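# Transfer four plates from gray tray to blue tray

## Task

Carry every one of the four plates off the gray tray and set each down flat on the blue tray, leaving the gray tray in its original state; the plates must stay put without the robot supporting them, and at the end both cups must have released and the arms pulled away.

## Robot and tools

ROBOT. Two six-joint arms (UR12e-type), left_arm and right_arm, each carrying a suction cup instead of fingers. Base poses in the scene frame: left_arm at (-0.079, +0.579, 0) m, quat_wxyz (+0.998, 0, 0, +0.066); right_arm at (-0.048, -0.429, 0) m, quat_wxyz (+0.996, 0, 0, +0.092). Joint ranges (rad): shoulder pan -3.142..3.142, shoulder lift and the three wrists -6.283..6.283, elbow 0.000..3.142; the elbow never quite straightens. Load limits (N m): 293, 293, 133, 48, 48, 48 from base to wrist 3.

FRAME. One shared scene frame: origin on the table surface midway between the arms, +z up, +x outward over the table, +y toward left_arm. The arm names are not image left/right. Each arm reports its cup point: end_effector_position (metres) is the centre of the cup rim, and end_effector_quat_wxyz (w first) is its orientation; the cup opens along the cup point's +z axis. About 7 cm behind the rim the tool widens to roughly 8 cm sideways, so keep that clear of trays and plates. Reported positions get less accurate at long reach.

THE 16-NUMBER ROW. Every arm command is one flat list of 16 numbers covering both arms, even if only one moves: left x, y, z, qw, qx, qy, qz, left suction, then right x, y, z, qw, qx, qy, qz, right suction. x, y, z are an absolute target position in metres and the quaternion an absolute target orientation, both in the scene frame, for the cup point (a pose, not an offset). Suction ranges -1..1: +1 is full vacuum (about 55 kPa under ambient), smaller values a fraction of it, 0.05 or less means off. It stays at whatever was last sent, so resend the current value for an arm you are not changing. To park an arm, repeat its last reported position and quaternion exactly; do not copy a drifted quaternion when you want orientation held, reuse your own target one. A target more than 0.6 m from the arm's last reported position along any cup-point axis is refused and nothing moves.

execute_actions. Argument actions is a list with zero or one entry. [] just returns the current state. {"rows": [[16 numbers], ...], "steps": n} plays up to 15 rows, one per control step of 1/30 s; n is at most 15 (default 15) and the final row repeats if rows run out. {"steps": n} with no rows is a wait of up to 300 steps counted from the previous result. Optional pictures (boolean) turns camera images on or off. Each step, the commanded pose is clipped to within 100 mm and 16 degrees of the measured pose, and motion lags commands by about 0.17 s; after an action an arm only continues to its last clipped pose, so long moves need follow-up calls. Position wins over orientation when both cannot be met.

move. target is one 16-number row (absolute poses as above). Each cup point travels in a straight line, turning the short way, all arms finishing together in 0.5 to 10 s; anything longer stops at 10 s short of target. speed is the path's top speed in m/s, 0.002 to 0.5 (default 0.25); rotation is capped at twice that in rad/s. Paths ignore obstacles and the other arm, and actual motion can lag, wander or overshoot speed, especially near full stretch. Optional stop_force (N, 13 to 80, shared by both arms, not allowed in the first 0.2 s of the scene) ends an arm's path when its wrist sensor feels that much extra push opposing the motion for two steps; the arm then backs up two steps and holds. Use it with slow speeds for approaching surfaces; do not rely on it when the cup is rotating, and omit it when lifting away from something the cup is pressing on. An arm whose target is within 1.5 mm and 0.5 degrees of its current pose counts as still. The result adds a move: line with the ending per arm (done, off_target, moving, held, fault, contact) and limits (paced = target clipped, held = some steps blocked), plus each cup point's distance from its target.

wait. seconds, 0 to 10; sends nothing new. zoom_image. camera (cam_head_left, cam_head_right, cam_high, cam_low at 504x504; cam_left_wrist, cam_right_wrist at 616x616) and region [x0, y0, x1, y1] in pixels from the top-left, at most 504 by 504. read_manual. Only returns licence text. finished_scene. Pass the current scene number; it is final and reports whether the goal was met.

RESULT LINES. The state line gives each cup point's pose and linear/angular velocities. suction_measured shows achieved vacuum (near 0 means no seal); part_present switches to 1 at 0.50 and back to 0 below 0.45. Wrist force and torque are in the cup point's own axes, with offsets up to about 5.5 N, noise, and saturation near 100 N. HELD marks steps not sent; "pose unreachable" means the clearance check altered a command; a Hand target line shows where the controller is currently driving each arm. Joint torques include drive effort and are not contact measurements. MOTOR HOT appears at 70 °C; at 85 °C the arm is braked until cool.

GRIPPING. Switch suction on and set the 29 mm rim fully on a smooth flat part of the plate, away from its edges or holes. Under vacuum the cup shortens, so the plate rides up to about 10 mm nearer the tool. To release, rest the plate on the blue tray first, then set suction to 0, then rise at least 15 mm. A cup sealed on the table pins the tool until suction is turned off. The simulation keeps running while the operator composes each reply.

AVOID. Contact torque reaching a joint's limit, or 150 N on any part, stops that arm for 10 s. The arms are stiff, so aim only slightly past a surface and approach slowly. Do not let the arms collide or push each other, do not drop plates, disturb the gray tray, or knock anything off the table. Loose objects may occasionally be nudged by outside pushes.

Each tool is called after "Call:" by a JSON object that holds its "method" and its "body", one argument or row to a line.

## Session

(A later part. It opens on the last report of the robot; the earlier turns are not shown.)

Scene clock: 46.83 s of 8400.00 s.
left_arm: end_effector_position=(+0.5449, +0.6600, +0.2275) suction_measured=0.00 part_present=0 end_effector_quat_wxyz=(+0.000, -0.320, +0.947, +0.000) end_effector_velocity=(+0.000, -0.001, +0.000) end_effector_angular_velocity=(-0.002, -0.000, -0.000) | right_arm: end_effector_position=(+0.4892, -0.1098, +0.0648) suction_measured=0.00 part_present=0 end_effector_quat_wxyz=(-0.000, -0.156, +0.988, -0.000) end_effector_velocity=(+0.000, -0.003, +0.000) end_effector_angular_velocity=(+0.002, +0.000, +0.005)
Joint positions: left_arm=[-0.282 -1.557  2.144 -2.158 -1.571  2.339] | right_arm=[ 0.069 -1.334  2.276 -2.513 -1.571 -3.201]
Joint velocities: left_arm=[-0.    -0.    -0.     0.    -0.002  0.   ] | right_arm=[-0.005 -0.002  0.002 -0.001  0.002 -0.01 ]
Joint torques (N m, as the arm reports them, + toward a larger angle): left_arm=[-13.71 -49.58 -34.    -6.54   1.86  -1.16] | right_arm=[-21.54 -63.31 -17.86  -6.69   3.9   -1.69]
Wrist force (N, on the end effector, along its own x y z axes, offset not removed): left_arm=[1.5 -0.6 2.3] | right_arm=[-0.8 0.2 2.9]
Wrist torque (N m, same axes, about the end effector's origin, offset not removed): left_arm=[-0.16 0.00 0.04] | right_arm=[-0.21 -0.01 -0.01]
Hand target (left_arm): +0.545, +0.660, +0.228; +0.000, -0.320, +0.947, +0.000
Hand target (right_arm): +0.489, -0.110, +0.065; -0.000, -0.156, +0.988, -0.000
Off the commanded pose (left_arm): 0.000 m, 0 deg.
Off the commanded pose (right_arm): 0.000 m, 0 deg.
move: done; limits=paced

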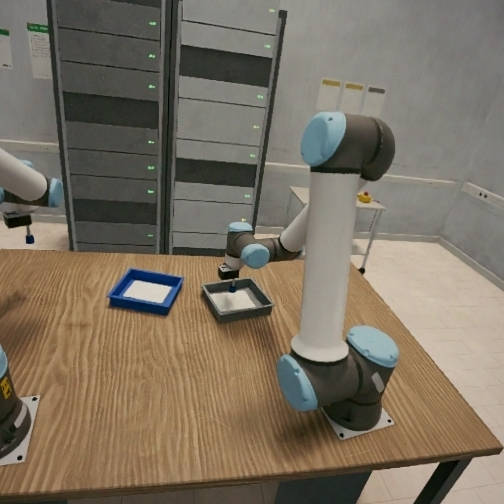

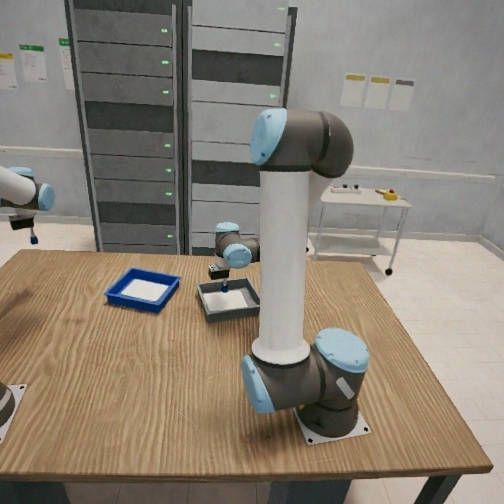

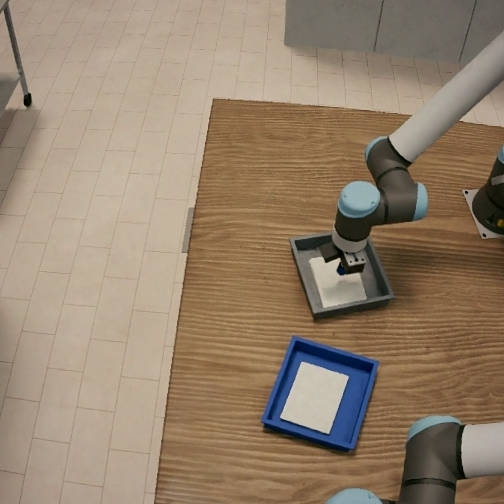

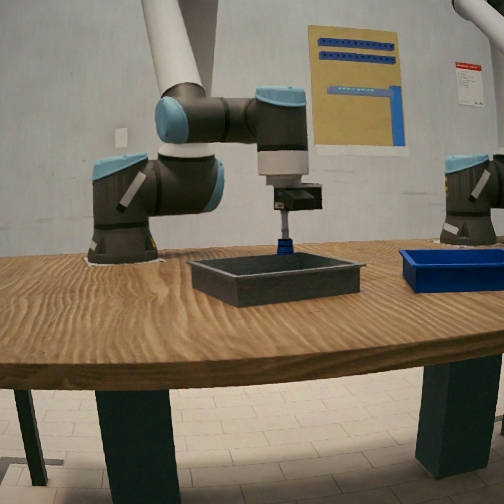

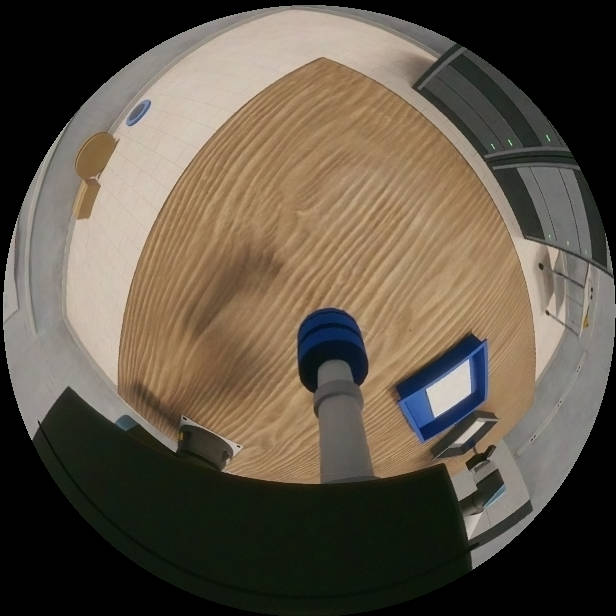

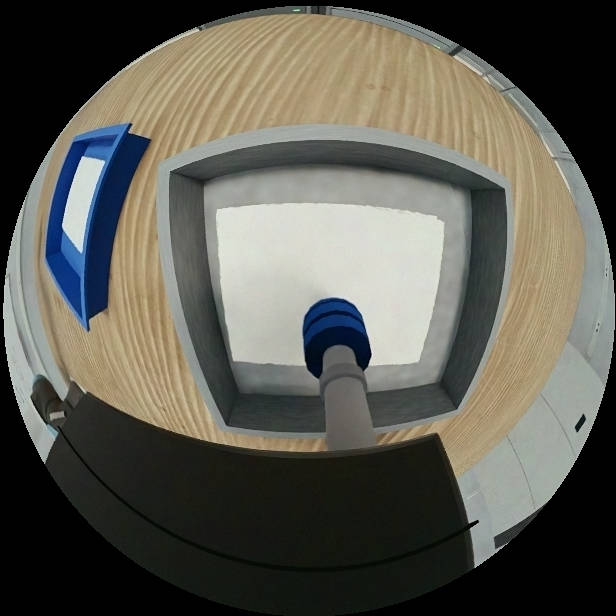

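Call:
{"method": "move", "body": {
  "target": [0.5449,0.66,0.2275,0,-0.32,0.947,0,0, 0.489,-0.111,0.010,0,-0.156,0.988,0,1],
  "speed": 0.12
}}

Call:
{"method": "move", "body": {
  "target": [0.5449,0.66,0.2275,0,-0.32,0.947,0,0, 0.490,-0.113,0.068,0,-0.156,0.988,0,1],
  "speed": 0.15
}}

Call:
{"method": "move", "body": {
  "target": [0.5449,0.66,0.2275,0,-0.32,0.947,0,0, 0.550,0.242,0.068,0,0.113,0.9936,0,1],
  "speed": 0.45
}}

Scene clock: 48.70 s of 8400.00 s.
left_arm: end_effector_position=(+0.5449, +0.6600, +0.2275) suction_measured=0.00 part_present=0 end_effector_quat_wxyz=(+0.000, -0.320, +0.947, +0.000) end_effector_velocity=(+0.000, +0.000, +0.001) end_effector_angular_velocity=(+0.000, -0.001, +0.000) | right_arm: end_effector_position=(+0.4890, -0.1110, +0.0103) suction_measured=0.61 part_present=1 end_effector_quat_wxyz=(-0.000, -0.156, +0.988, -0.000) end_effector_velocity=(+0.002, +0.000, -0.002) end_effector_angular_velocity=(+0.002, -0.004, -0.000)
Joint positions: left_arm=[-0.282 -1.557  2.144 -2.158 -1.571  2.339] | right_arm=[ 0.067 -1.235  2.299 -2.635 -1.571 -3.203]
Joint velocities: left_arm=[ 0.    -0.    -0.001 -0.     0.    -0.   ] | right_arm=[-0.001  0.005 -0.001 -0.009  0.001 -0.   ]
Joint torques (N m, as the arm reports them, + toward a larger angle): left_arm=[-12.18 -47.59 -34.14  -6.96   1.94  -1.55] | right_arm=[-18.19 -39.36 -15.1   -6.64   3.72  -1.38]
Wrist force (N, on the end effector, along its own x y z axes, offset not removed): left_arm=[0.5 0.5 2.4] | right_arm=[-0.5 1.3 0.5]
Wrist torque (N m, same axes, about the end effector's origin, offset not removed): left_arm=[-0.15 0.22 0.11] | right_arm=[-0.08 -0.10 -0.01]
Hand target (left_arm): +0.545, +0.660, +0.228; +0.000, -0.320, +0.947, +0.000
Hand target (right_arm): +0.489, -0.111, +0.010; -0.000, -0.156, +0.988, -0.000
Off the commanded pose (left_arm): 0.000 m, 0 deg.
Off the commanded pose (right_arm): 0.000 m, 0 deg.
move: done

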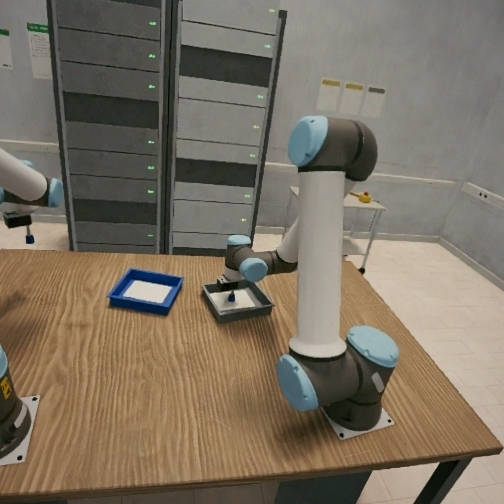

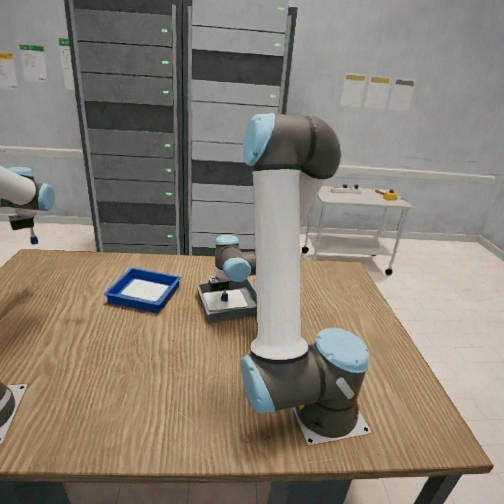

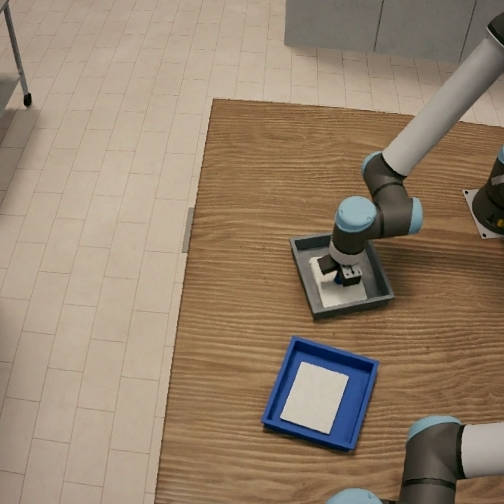

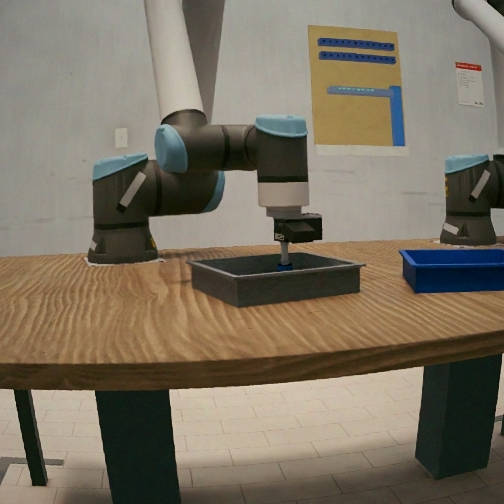

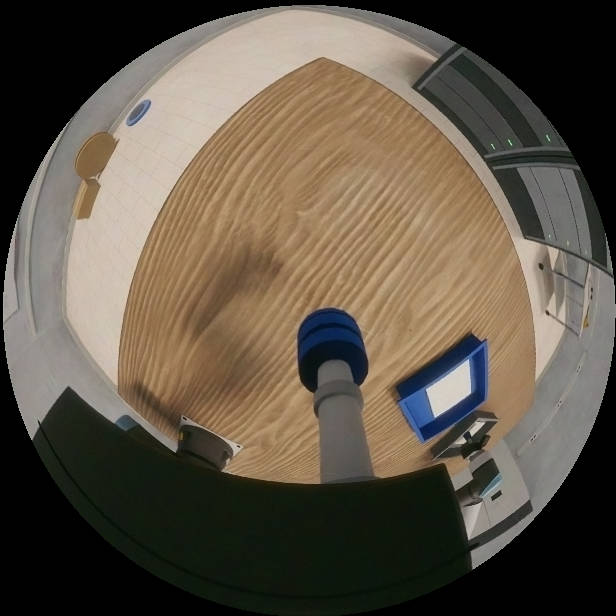

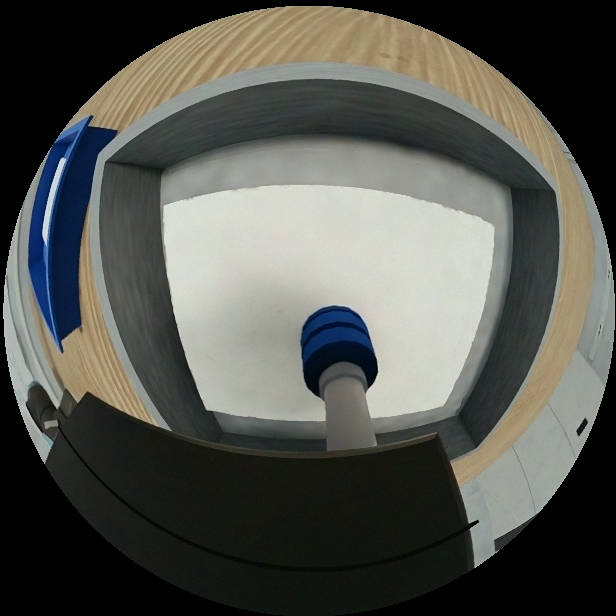

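Scene clock: 49.70 s of 8400.00 s.
left_arm: end_effector_position=(+0.5449, +0.6600, +0.2275) suction_measured=0.00 part_present=0 end_effector_quat_wxyz=(+0.000, -0.320, +0.947, +0.000) end_effector_velocity=(-0.000, +0.000, -0.001) end_effector_angular_velocity=(+0.001, +0.002, +0.000) | right_arm: end_effector_position=(+0.4899, -0.1130, +0.0677) suction_measured=0.98 part_present=1 end_effector_quat_wxyz=(+0.000, -0.156, +0.988, +0.000) end_effector_velocity=(+0.000, +0.000, +0.003) end_effector_angular_velocity=(+0.001, -0.000, +0.002)
Joint positions: left_arm=[-0.282 -1.557  2.144 -2.158 -1.571  2.339] | right_arm=[ 0.064 -1.34   2.277 -2.508 -1.571 -3.207]
Joint velocities: left_arm=[-0.     0.001  0.001  0.     0.    -0.   ] | right_arm=[ 0.    -0.005 -0.002  0.007  0.001 -0.002]
Joint torques (N m, as the arm reports them, + toward a larger angle): left_arm=[-11.69 -50.79 -34.79  -6.49   1.52  -1.52] | right_arm=[-19.13 -62.99 -38.32   0.06   3.59  -1.7 ]
Wrist force (N, on the end effector, along its own x y z axes, offset not removed): left_arm=[2.0 0.3 3.3] | right_arm=[1.2 -1.7 2.9]
Wrist torque (N m, same axes, about the end effector's origin, offset not removed): left_arm=[-0.16 -0.03 0.07] | right_arm=[-0.48 -0.26 0.03]
Hand target (left_arm): +0.545, +0.660, +0.228; +0.000, -0.320, +0.947, +0.000
Hand target (right_arm): +0.490, -0.113, +0.068; +0.000, -0.156, +0.988, -0.000
Off the commanded pose (left_arm): 0.000 m, 0 deg.
Off the commanded pose (right_arm): 0.000 m, 0 deg.
move: done

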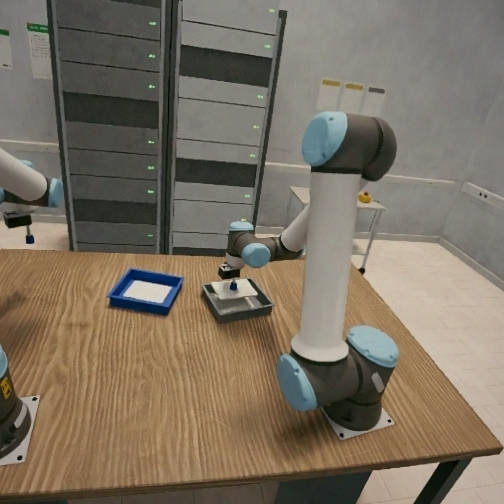

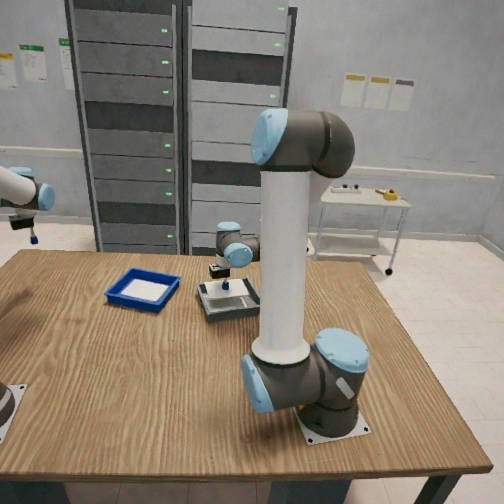

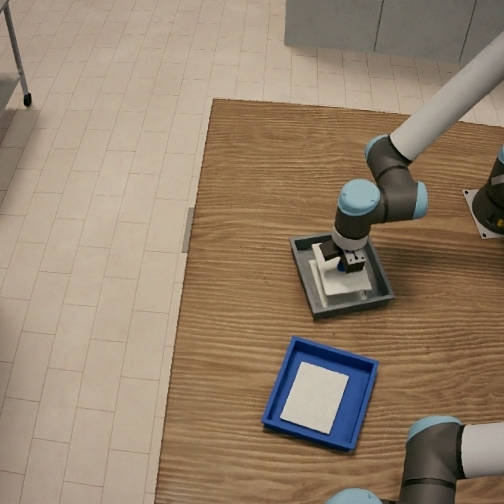

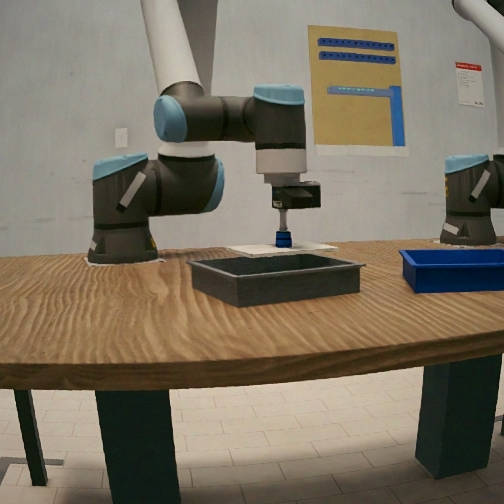

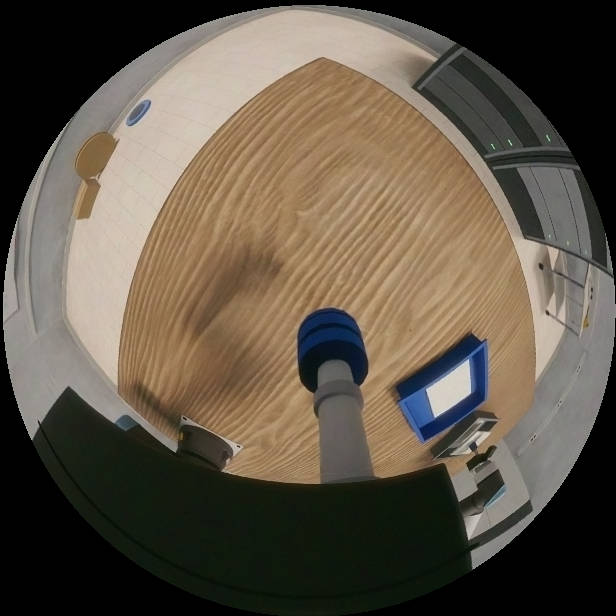

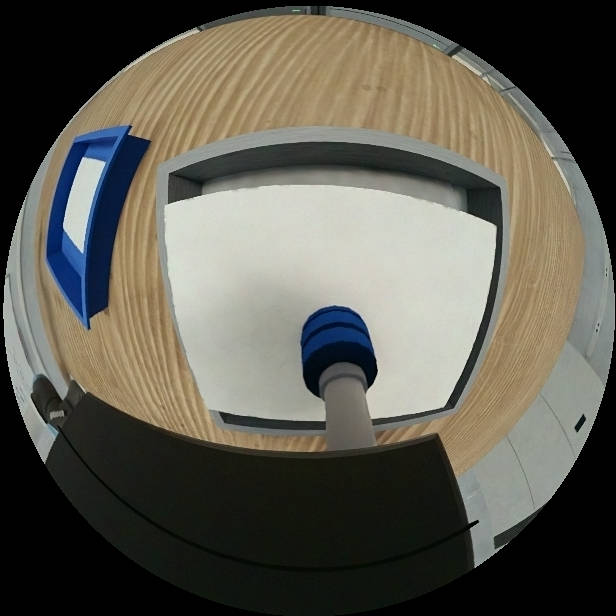

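Scene clock: 51.37 s of 8400.00 s.
left_arm: end_effector_position=(+0.5449, +0.6600, +0.2275) suction_measured=0.00 part_present=0 end_effector_quat_wxyz=(+0.000, -0.320, +0.947, +0.000) end_effector_velocity=(-0.000, -0.000, +0.000) end_effector_angular_velocity=(-0.001, -0.001, +0.000) | right_arm: end_effector_position=(+0.5497, +0.2419, +0.0682) suction_measured=1.00 part_present=1 end_effector_quat_wxyz=(+0.000, +0.113, +0.994, +0.000) end_effector_velocity=(+0.001, +0.002, -0.000) end_effector_angular_velocity=(-0.003, +0.003, -0.004)
Joint positions: left_arm=[-0.282 -1.557  2.144 -2.158 -1.571  2.339] | right_arm=[ 0.464 -0.997  1.72  -2.294 -1.571 -2.268]
Joint velocities: left_arm=[ 0.    -0.     0.    -0.001 -0.001 -0.   ] | right_arm=[ 0.001  0.003 -0.006  0.006 -0.     0.006]
Joint torques (N m, as the arm reports them, + toward a larger angle): left_arm=[-10.55 -50.93 -34.58  -6.19   1.25  -1.43] | right_arm=[ 16.83 -64.65 -44.2   -0.18  -3.89   2.28]
Wrist force (N, on the end effector, along its own x y z axes, offset not removed): left_arm=[0.9 1.1 4.3] | right_arm=[-1.5 -1.3 2.5]
Wrist torque (N m, same axes, about the end effector's origin, offset not removed): left_arm=[-0.02 0.13 0.12] | right_arm=[-0.44 0.19 -0.05]
Hand target (left_arm): +0.545, +0.660, +0.228; +0.000, -0.320, +0.947, +0.000
Hand target (right_arm): +0.550, +0.242, +0.068; +0.000, +0.113, +0.994, +0.000
Off the commanded pose (left_arm): 0.000 m, 0 deg.
Off the commanded pose (right_arm): 0.000 m, 0 deg.
move: done

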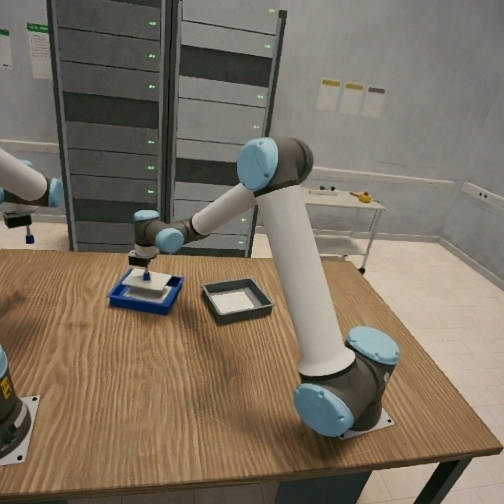

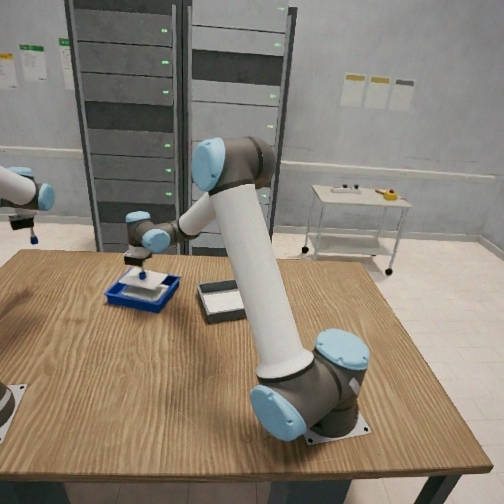

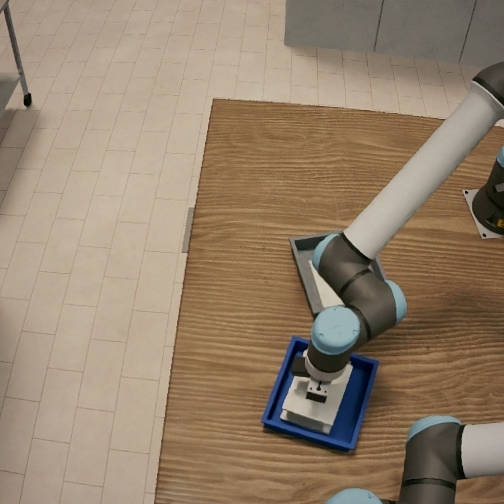

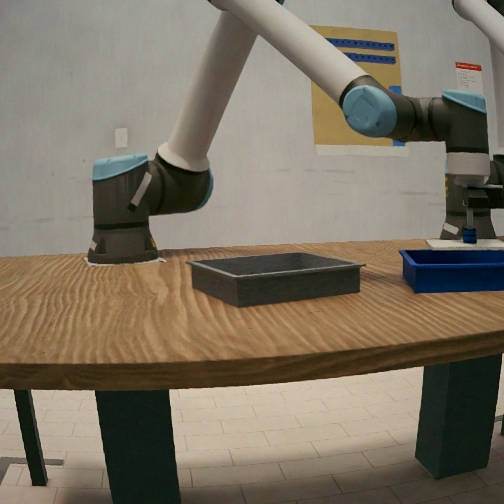

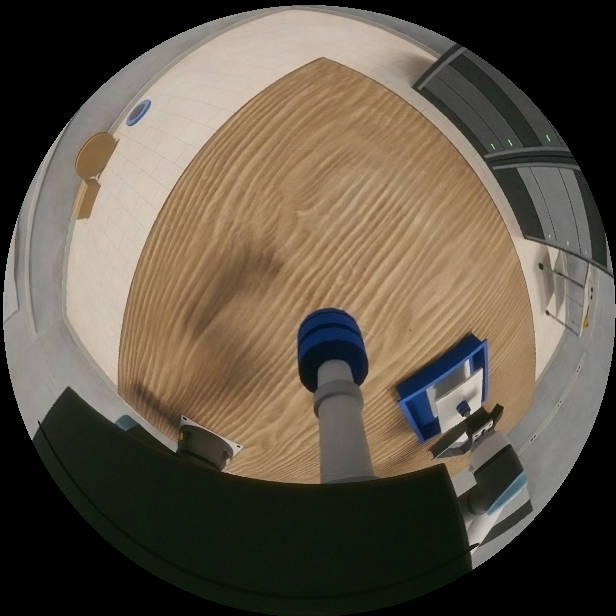

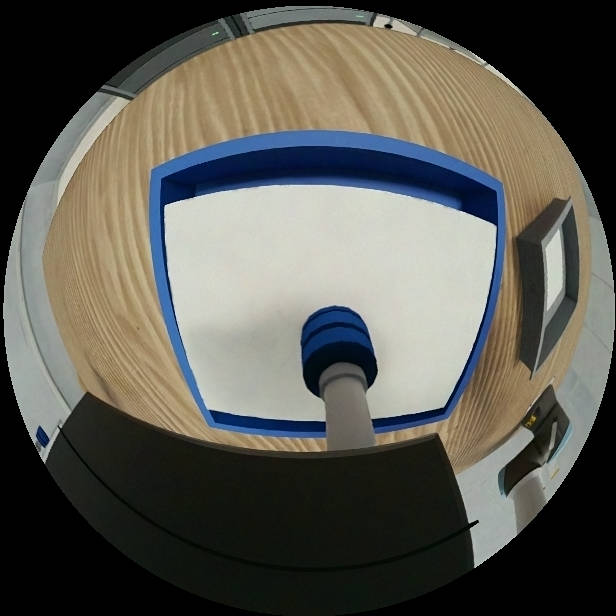

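Call:
{"method": "move", "body": {
  "target": [0.5449,0.66,0.2275,0,-0.32,0.947,0,0, 0.550,0.242,0.013,0,0.113,0.9936,0,1],
  "speed": 0.1,
  "stop_force": 20
}}

Call:
{"method": "move", "body": {
  "target": [0.5449,0.66,0.2275,0,-0.32,0.947,0,0, 0.550,0.242,0.068,0,0.113,0.9936,0,0],
  "speed": 0.2
}}

Call:
{"method": "move", "body": {
  "target": [0.5449,0.66,0.2275,0,-0.32,0.947,0,0, 0.489,-0.110,0.065,0,-0.156,0.988,0,0],
  "speed": 0.45
}}

Scene clock: 53.40 s of 8400.00 s.
left_arm: end_effector_position=(+0.5449, +0.6600, +0.2275) suction_measured=0.00 part_present=0 end_effector_quat_wxyz=(+0.000, -0.320, +0.947, +0.000) end_effector_velocity=(-0.001, -0.000, -0.001) end_effector_angular_velocity=(-0.001, +0.002, -0.000) | right_arm: end_effector_position=(+0.5500, +0.2420, +0.0134) suction_measured=1.00 part_present=1 end_effector_quat_wxyz=(-0.000, +0.113, +0.994, -0.000) end_effector_velocity=(+0.000, -0.000, -0.003) end_effector_angular_velocity=(-0.000, -0.001, -0.001)
Joint positions: left_arm=[-0.282 -1.557  2.144 -2.158 -1.571  2.339] | right_arm=[ 0.464 -0.934  1.736 -2.373 -1.571 -2.267]
Joint velocities: left_arm=[ 0.     0.     0.001  0.    -0.001  0.   ] | right_arm=[-0.     0.004  0.    -0.004 -0.001  0.001]
Joint torques (N m, as the arm reports them, + toward a larger angle): left_arm=[ -8.63 -49.5  -34.29  -6.38   1.61  -1.74] | right_arm=[-19.31 -65.62 -23.94  -6.76  -3.87  -1.39]
Wrist force (N, on the end effector, along its own x y z axes, offset not removed): left_arm=[3.0 0.5 3.4] | right_arm=[0.8 -3.1 0.0]
Wrist torque (N m, same axes, about the end effector's origin, offset not removed): left_arm=[-0.09 -0.11 0.15] | right_arm=[-0.69 -0.22 -0.06]
Hand target (left_arm): +0.545, +0.660, +0.228; +0.000, -0.320, +0.947, +0.000
Hand target (right_arm): +0.550, +0.242, +0.013; -0.000, +0.113, +0.994, -0.000
Off the commanded pose (left_arm): 0.000 m, 0 deg.
Off the commanded pose (right_arm): 0.000 m, 0 deg.
move: done

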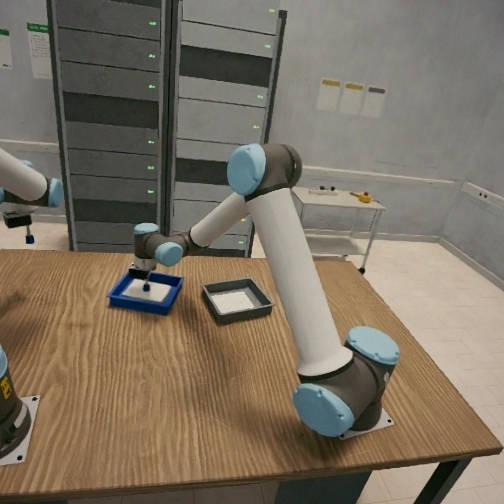

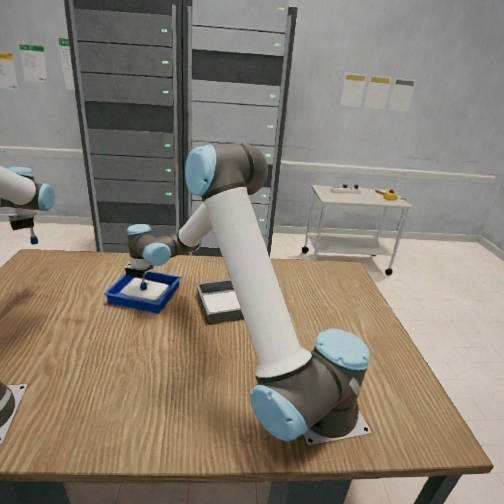

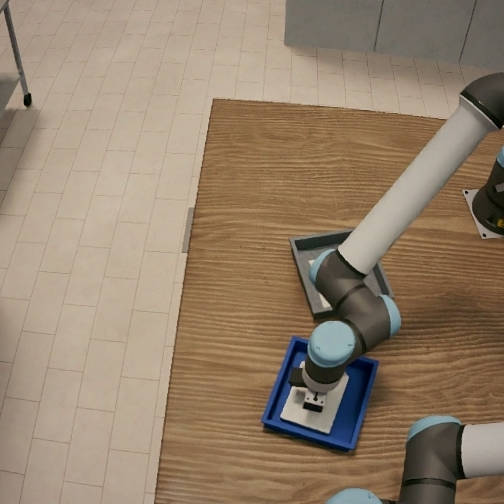

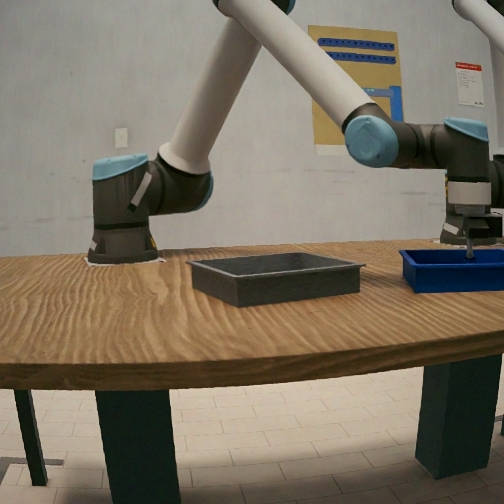

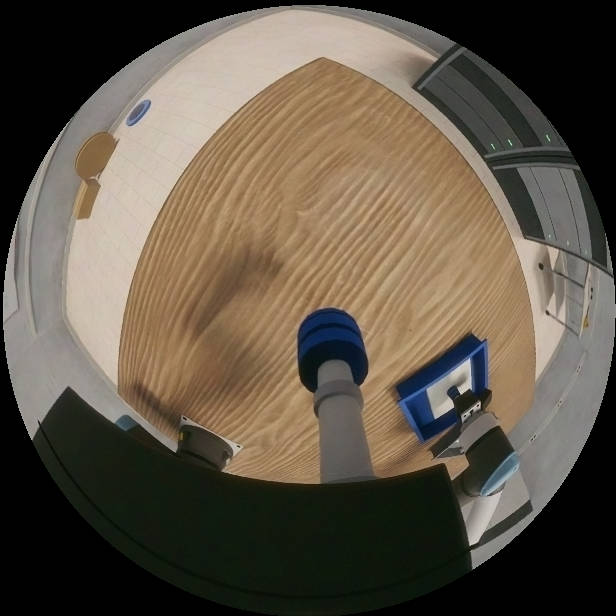

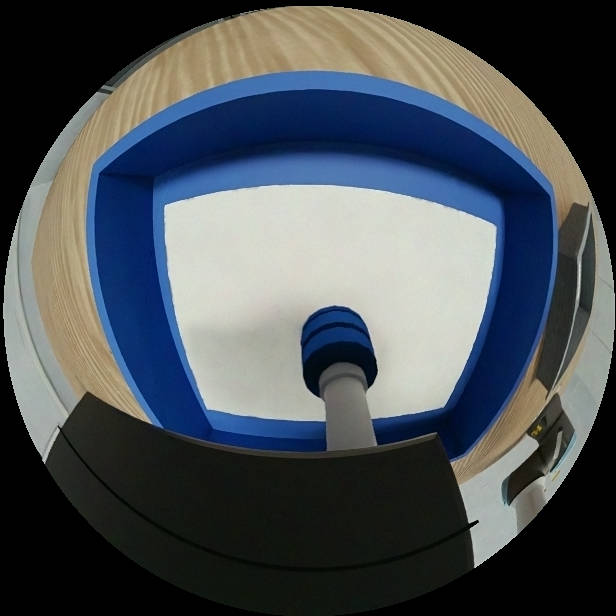

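Scene clock: 54.40 s of 8400.00 s.
left_arm: end_effector_position=(+0.5449, +0.6600, +0.2275) suction_measured=0.00 part_present=0 end_effector_quat_wxyz=(+0.000, -0.320, +0.947, +0.000) end_effector_velocity=(+0.001, -0.000, +0.001) end_effector_angular_velocity=(-0.000, -0.002, +0.001) | right_arm: end_effector_position=(+0.5500, +0.2420, +0.0677) suction_measured=0.00 part_present=0 end_effector_quat_wxyz=(+0.000, +0.113, +0.994, +0.000) end_effector_velocity=(+0.001, -0.000, +0.002) end_effector_angular_velocity=(-0.000, -0.002, -0.002)
Joint positions: left_arm=[-0.282 -1.557  2.144 -2.158 -1.571  2.339] | right_arm=[ 0.464 -0.996  1.719 -2.294 -1.571 -2.267]
Joint velocities: left_arm=[ 0.    -0.    -0.001 -0.     0.    -0.001] | right_arm=[-0.    -0.002 -0.001  0.002 -0.002  0.002]
Joint torques (N m, as the arm reports them, + toward a larger angle): left_arm=[-10.71 -49.25 -35.33  -6.81   1.66  -1.39] | right_arm=[-13.06 -95.33 -43.86  -0.09  -3.67   1.  ]
Wrist force (N, on the end effector, along its own x y z axes, offset not removed): left_arm=[4.8 0.1 3.2] | right_arm=[1.4 -0.6 0.0]
Wrist torque (N m, same axes, about the end effector's origin, offset not removed): left_arm=[-0.11 -0.36 0.07] | right_arm=[-0.36 -0.28 0.07]
Hand target (left_arm): +0.545, +0.660, +0.228; +0.000, -0.320, +0.947, +0.000
Hand target (right_arm): +0.550, +0.242, +0.068; +0.000, +0.113, +0.994, +0.000
Off the commanded pose (left_arm): 0.000 m, 0 deg.
Off the commanded pose (right_arm): 0.000 m, 0 deg.
move: done

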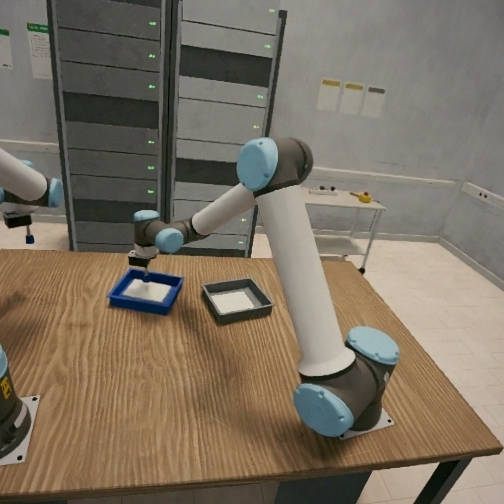

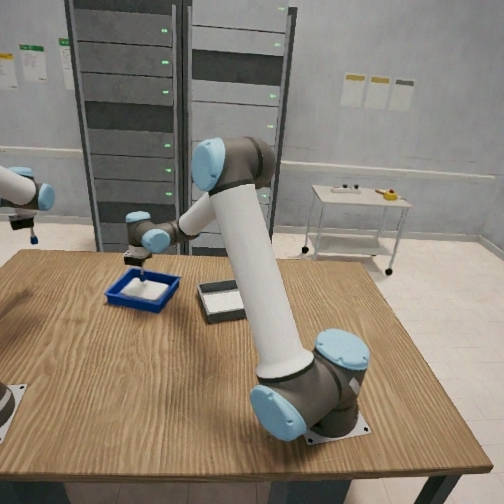

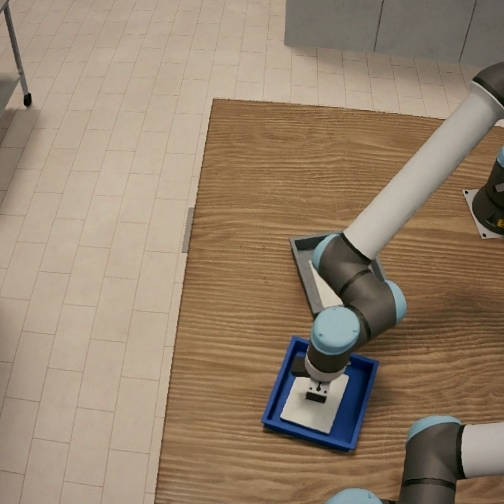

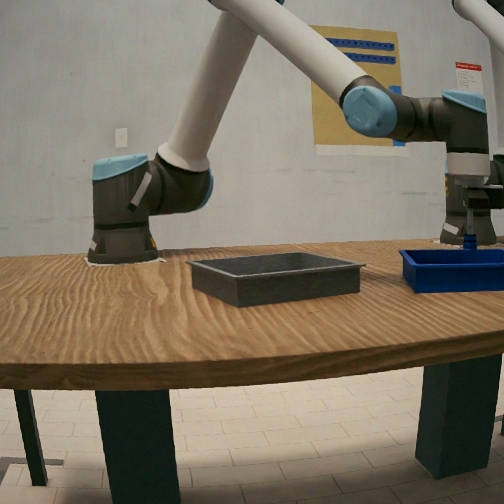

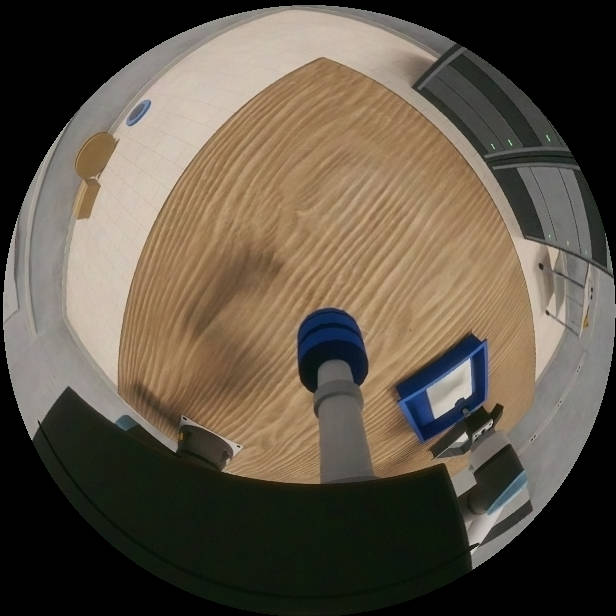

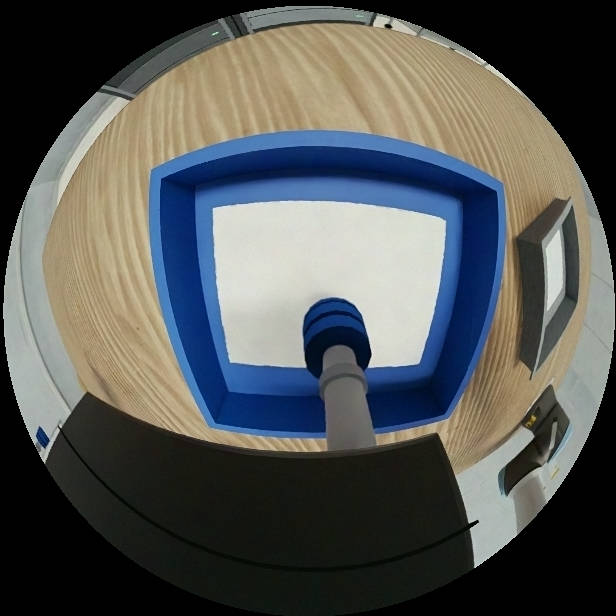

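Scene clock: 56.07 s of 8400.00 s.
left_arm: end_effector_position=(+0.5449, +0.6600, +0.2275) suction_measured=0.00 part_present=0 end_effector_quat_wxyz=(+0.000, -0.320, +0.947, +0.000) end_effector_velocity=(-0.000, -0.000, +0.000) end_effector_angular_velocity=(-0.000, -0.000, -0.000) | right_arm: end_effector_position=(+0.4892, -0.1098, +0.0648) suction_measured=0.00 part_present=0 end_effector_quat_wxyz=(-0.000, -0.156, +0.988, -0.000) end_effector_velocity=(-0.001, -0.002, +0.000) end_effector_angular_velocity=(+0.005, +0.001, +0.003)
Joint positions: left_arm=[-0.282 -1.557  2.144 -2.158 -1.571  2.339] | right_arm=[ 0.07  -1.334  2.276 -2.513 -1.571 -3.201]
Joint velocities: left_arm=[-0. -0.  0. -0. -0. -0.] | right_arm=[-0.005 -0.003  0.004 -0.002  0.005 -0.009]
Joint torques (N m, as the arm reports them, + toward a larger angle): left_arm=[-11.92 -47.49 -35.09  -6.91   1.05  -1.02] | right_arm=[-18.5  -62.4  -18.39  -6.5    3.82  -1.6 ]
Wrist force (N, on the end effector, along its own x y z axes, offset not removed): left_arm=[6.0 1.0 3.2] | right_arm=[-1.6 -0.7 0.8]
Wrist torque (N m, same axes, about the end effector's origin, offset not removed): left_arm=[-0.04 -0.59 0.07] | right_arm=[-0.36 0.07 0.00]
Hand target (left_arm): +0.545, +0.660, +0.228; +0.000, -0.320, +0.947, +0.000
Hand target (right_arm): +0.489, -0.110, +0.065; -0.000, -0.156, +0.988, -0.000
Off the commanded pose (left_arm): 0.000 m, 0 deg.
Off the commanded pose (right_arm): 0.000 m, 0 deg.
move: done

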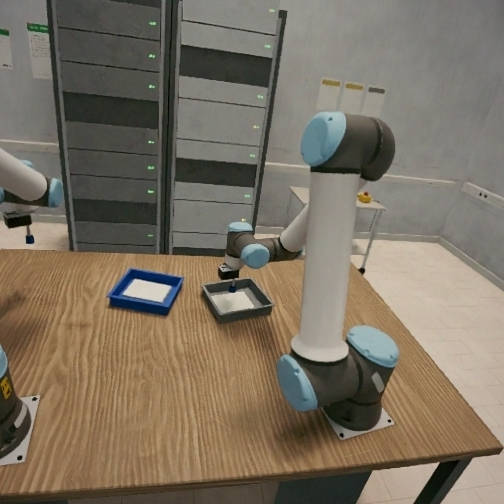

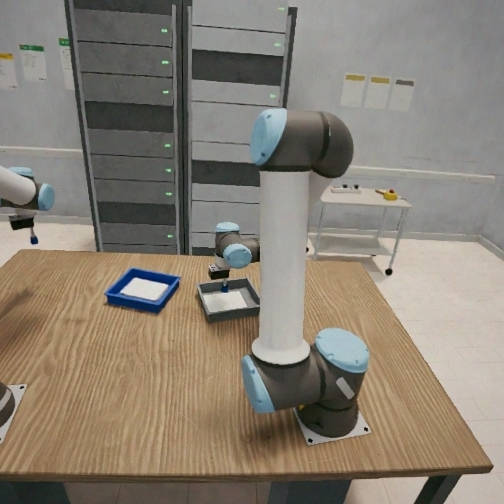

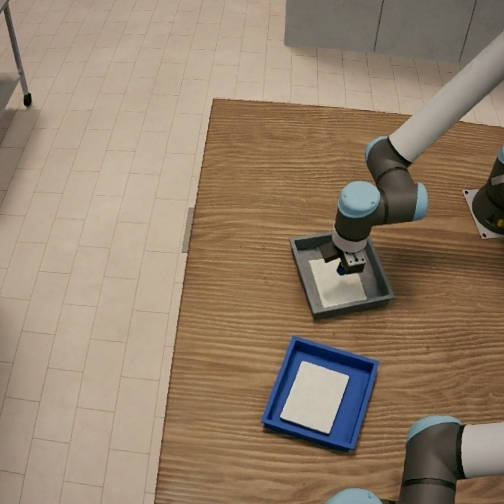

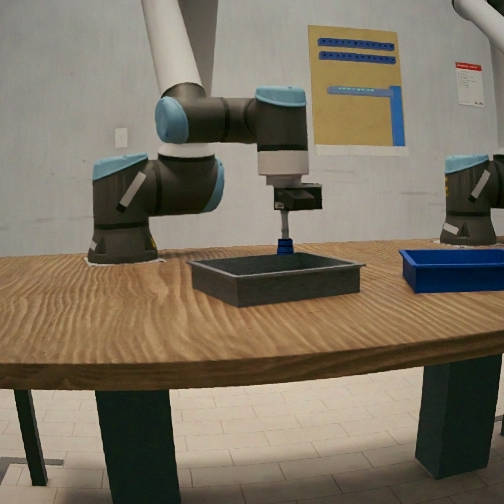

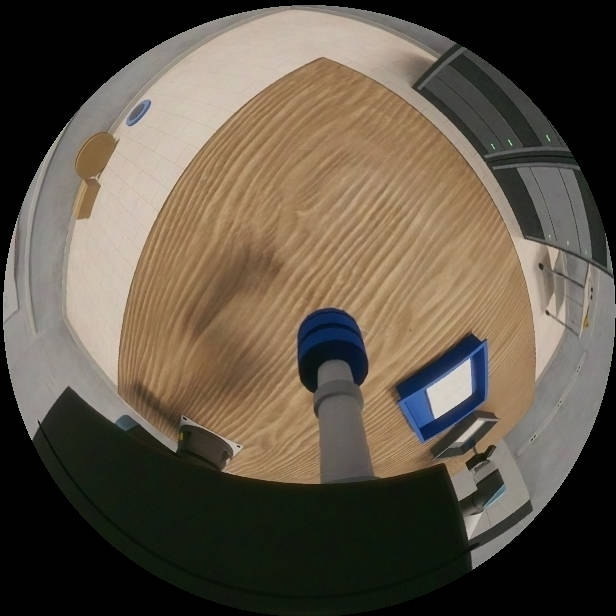

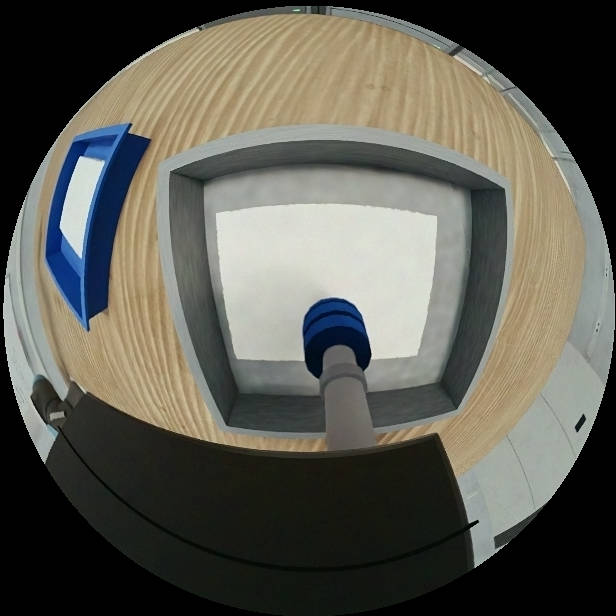

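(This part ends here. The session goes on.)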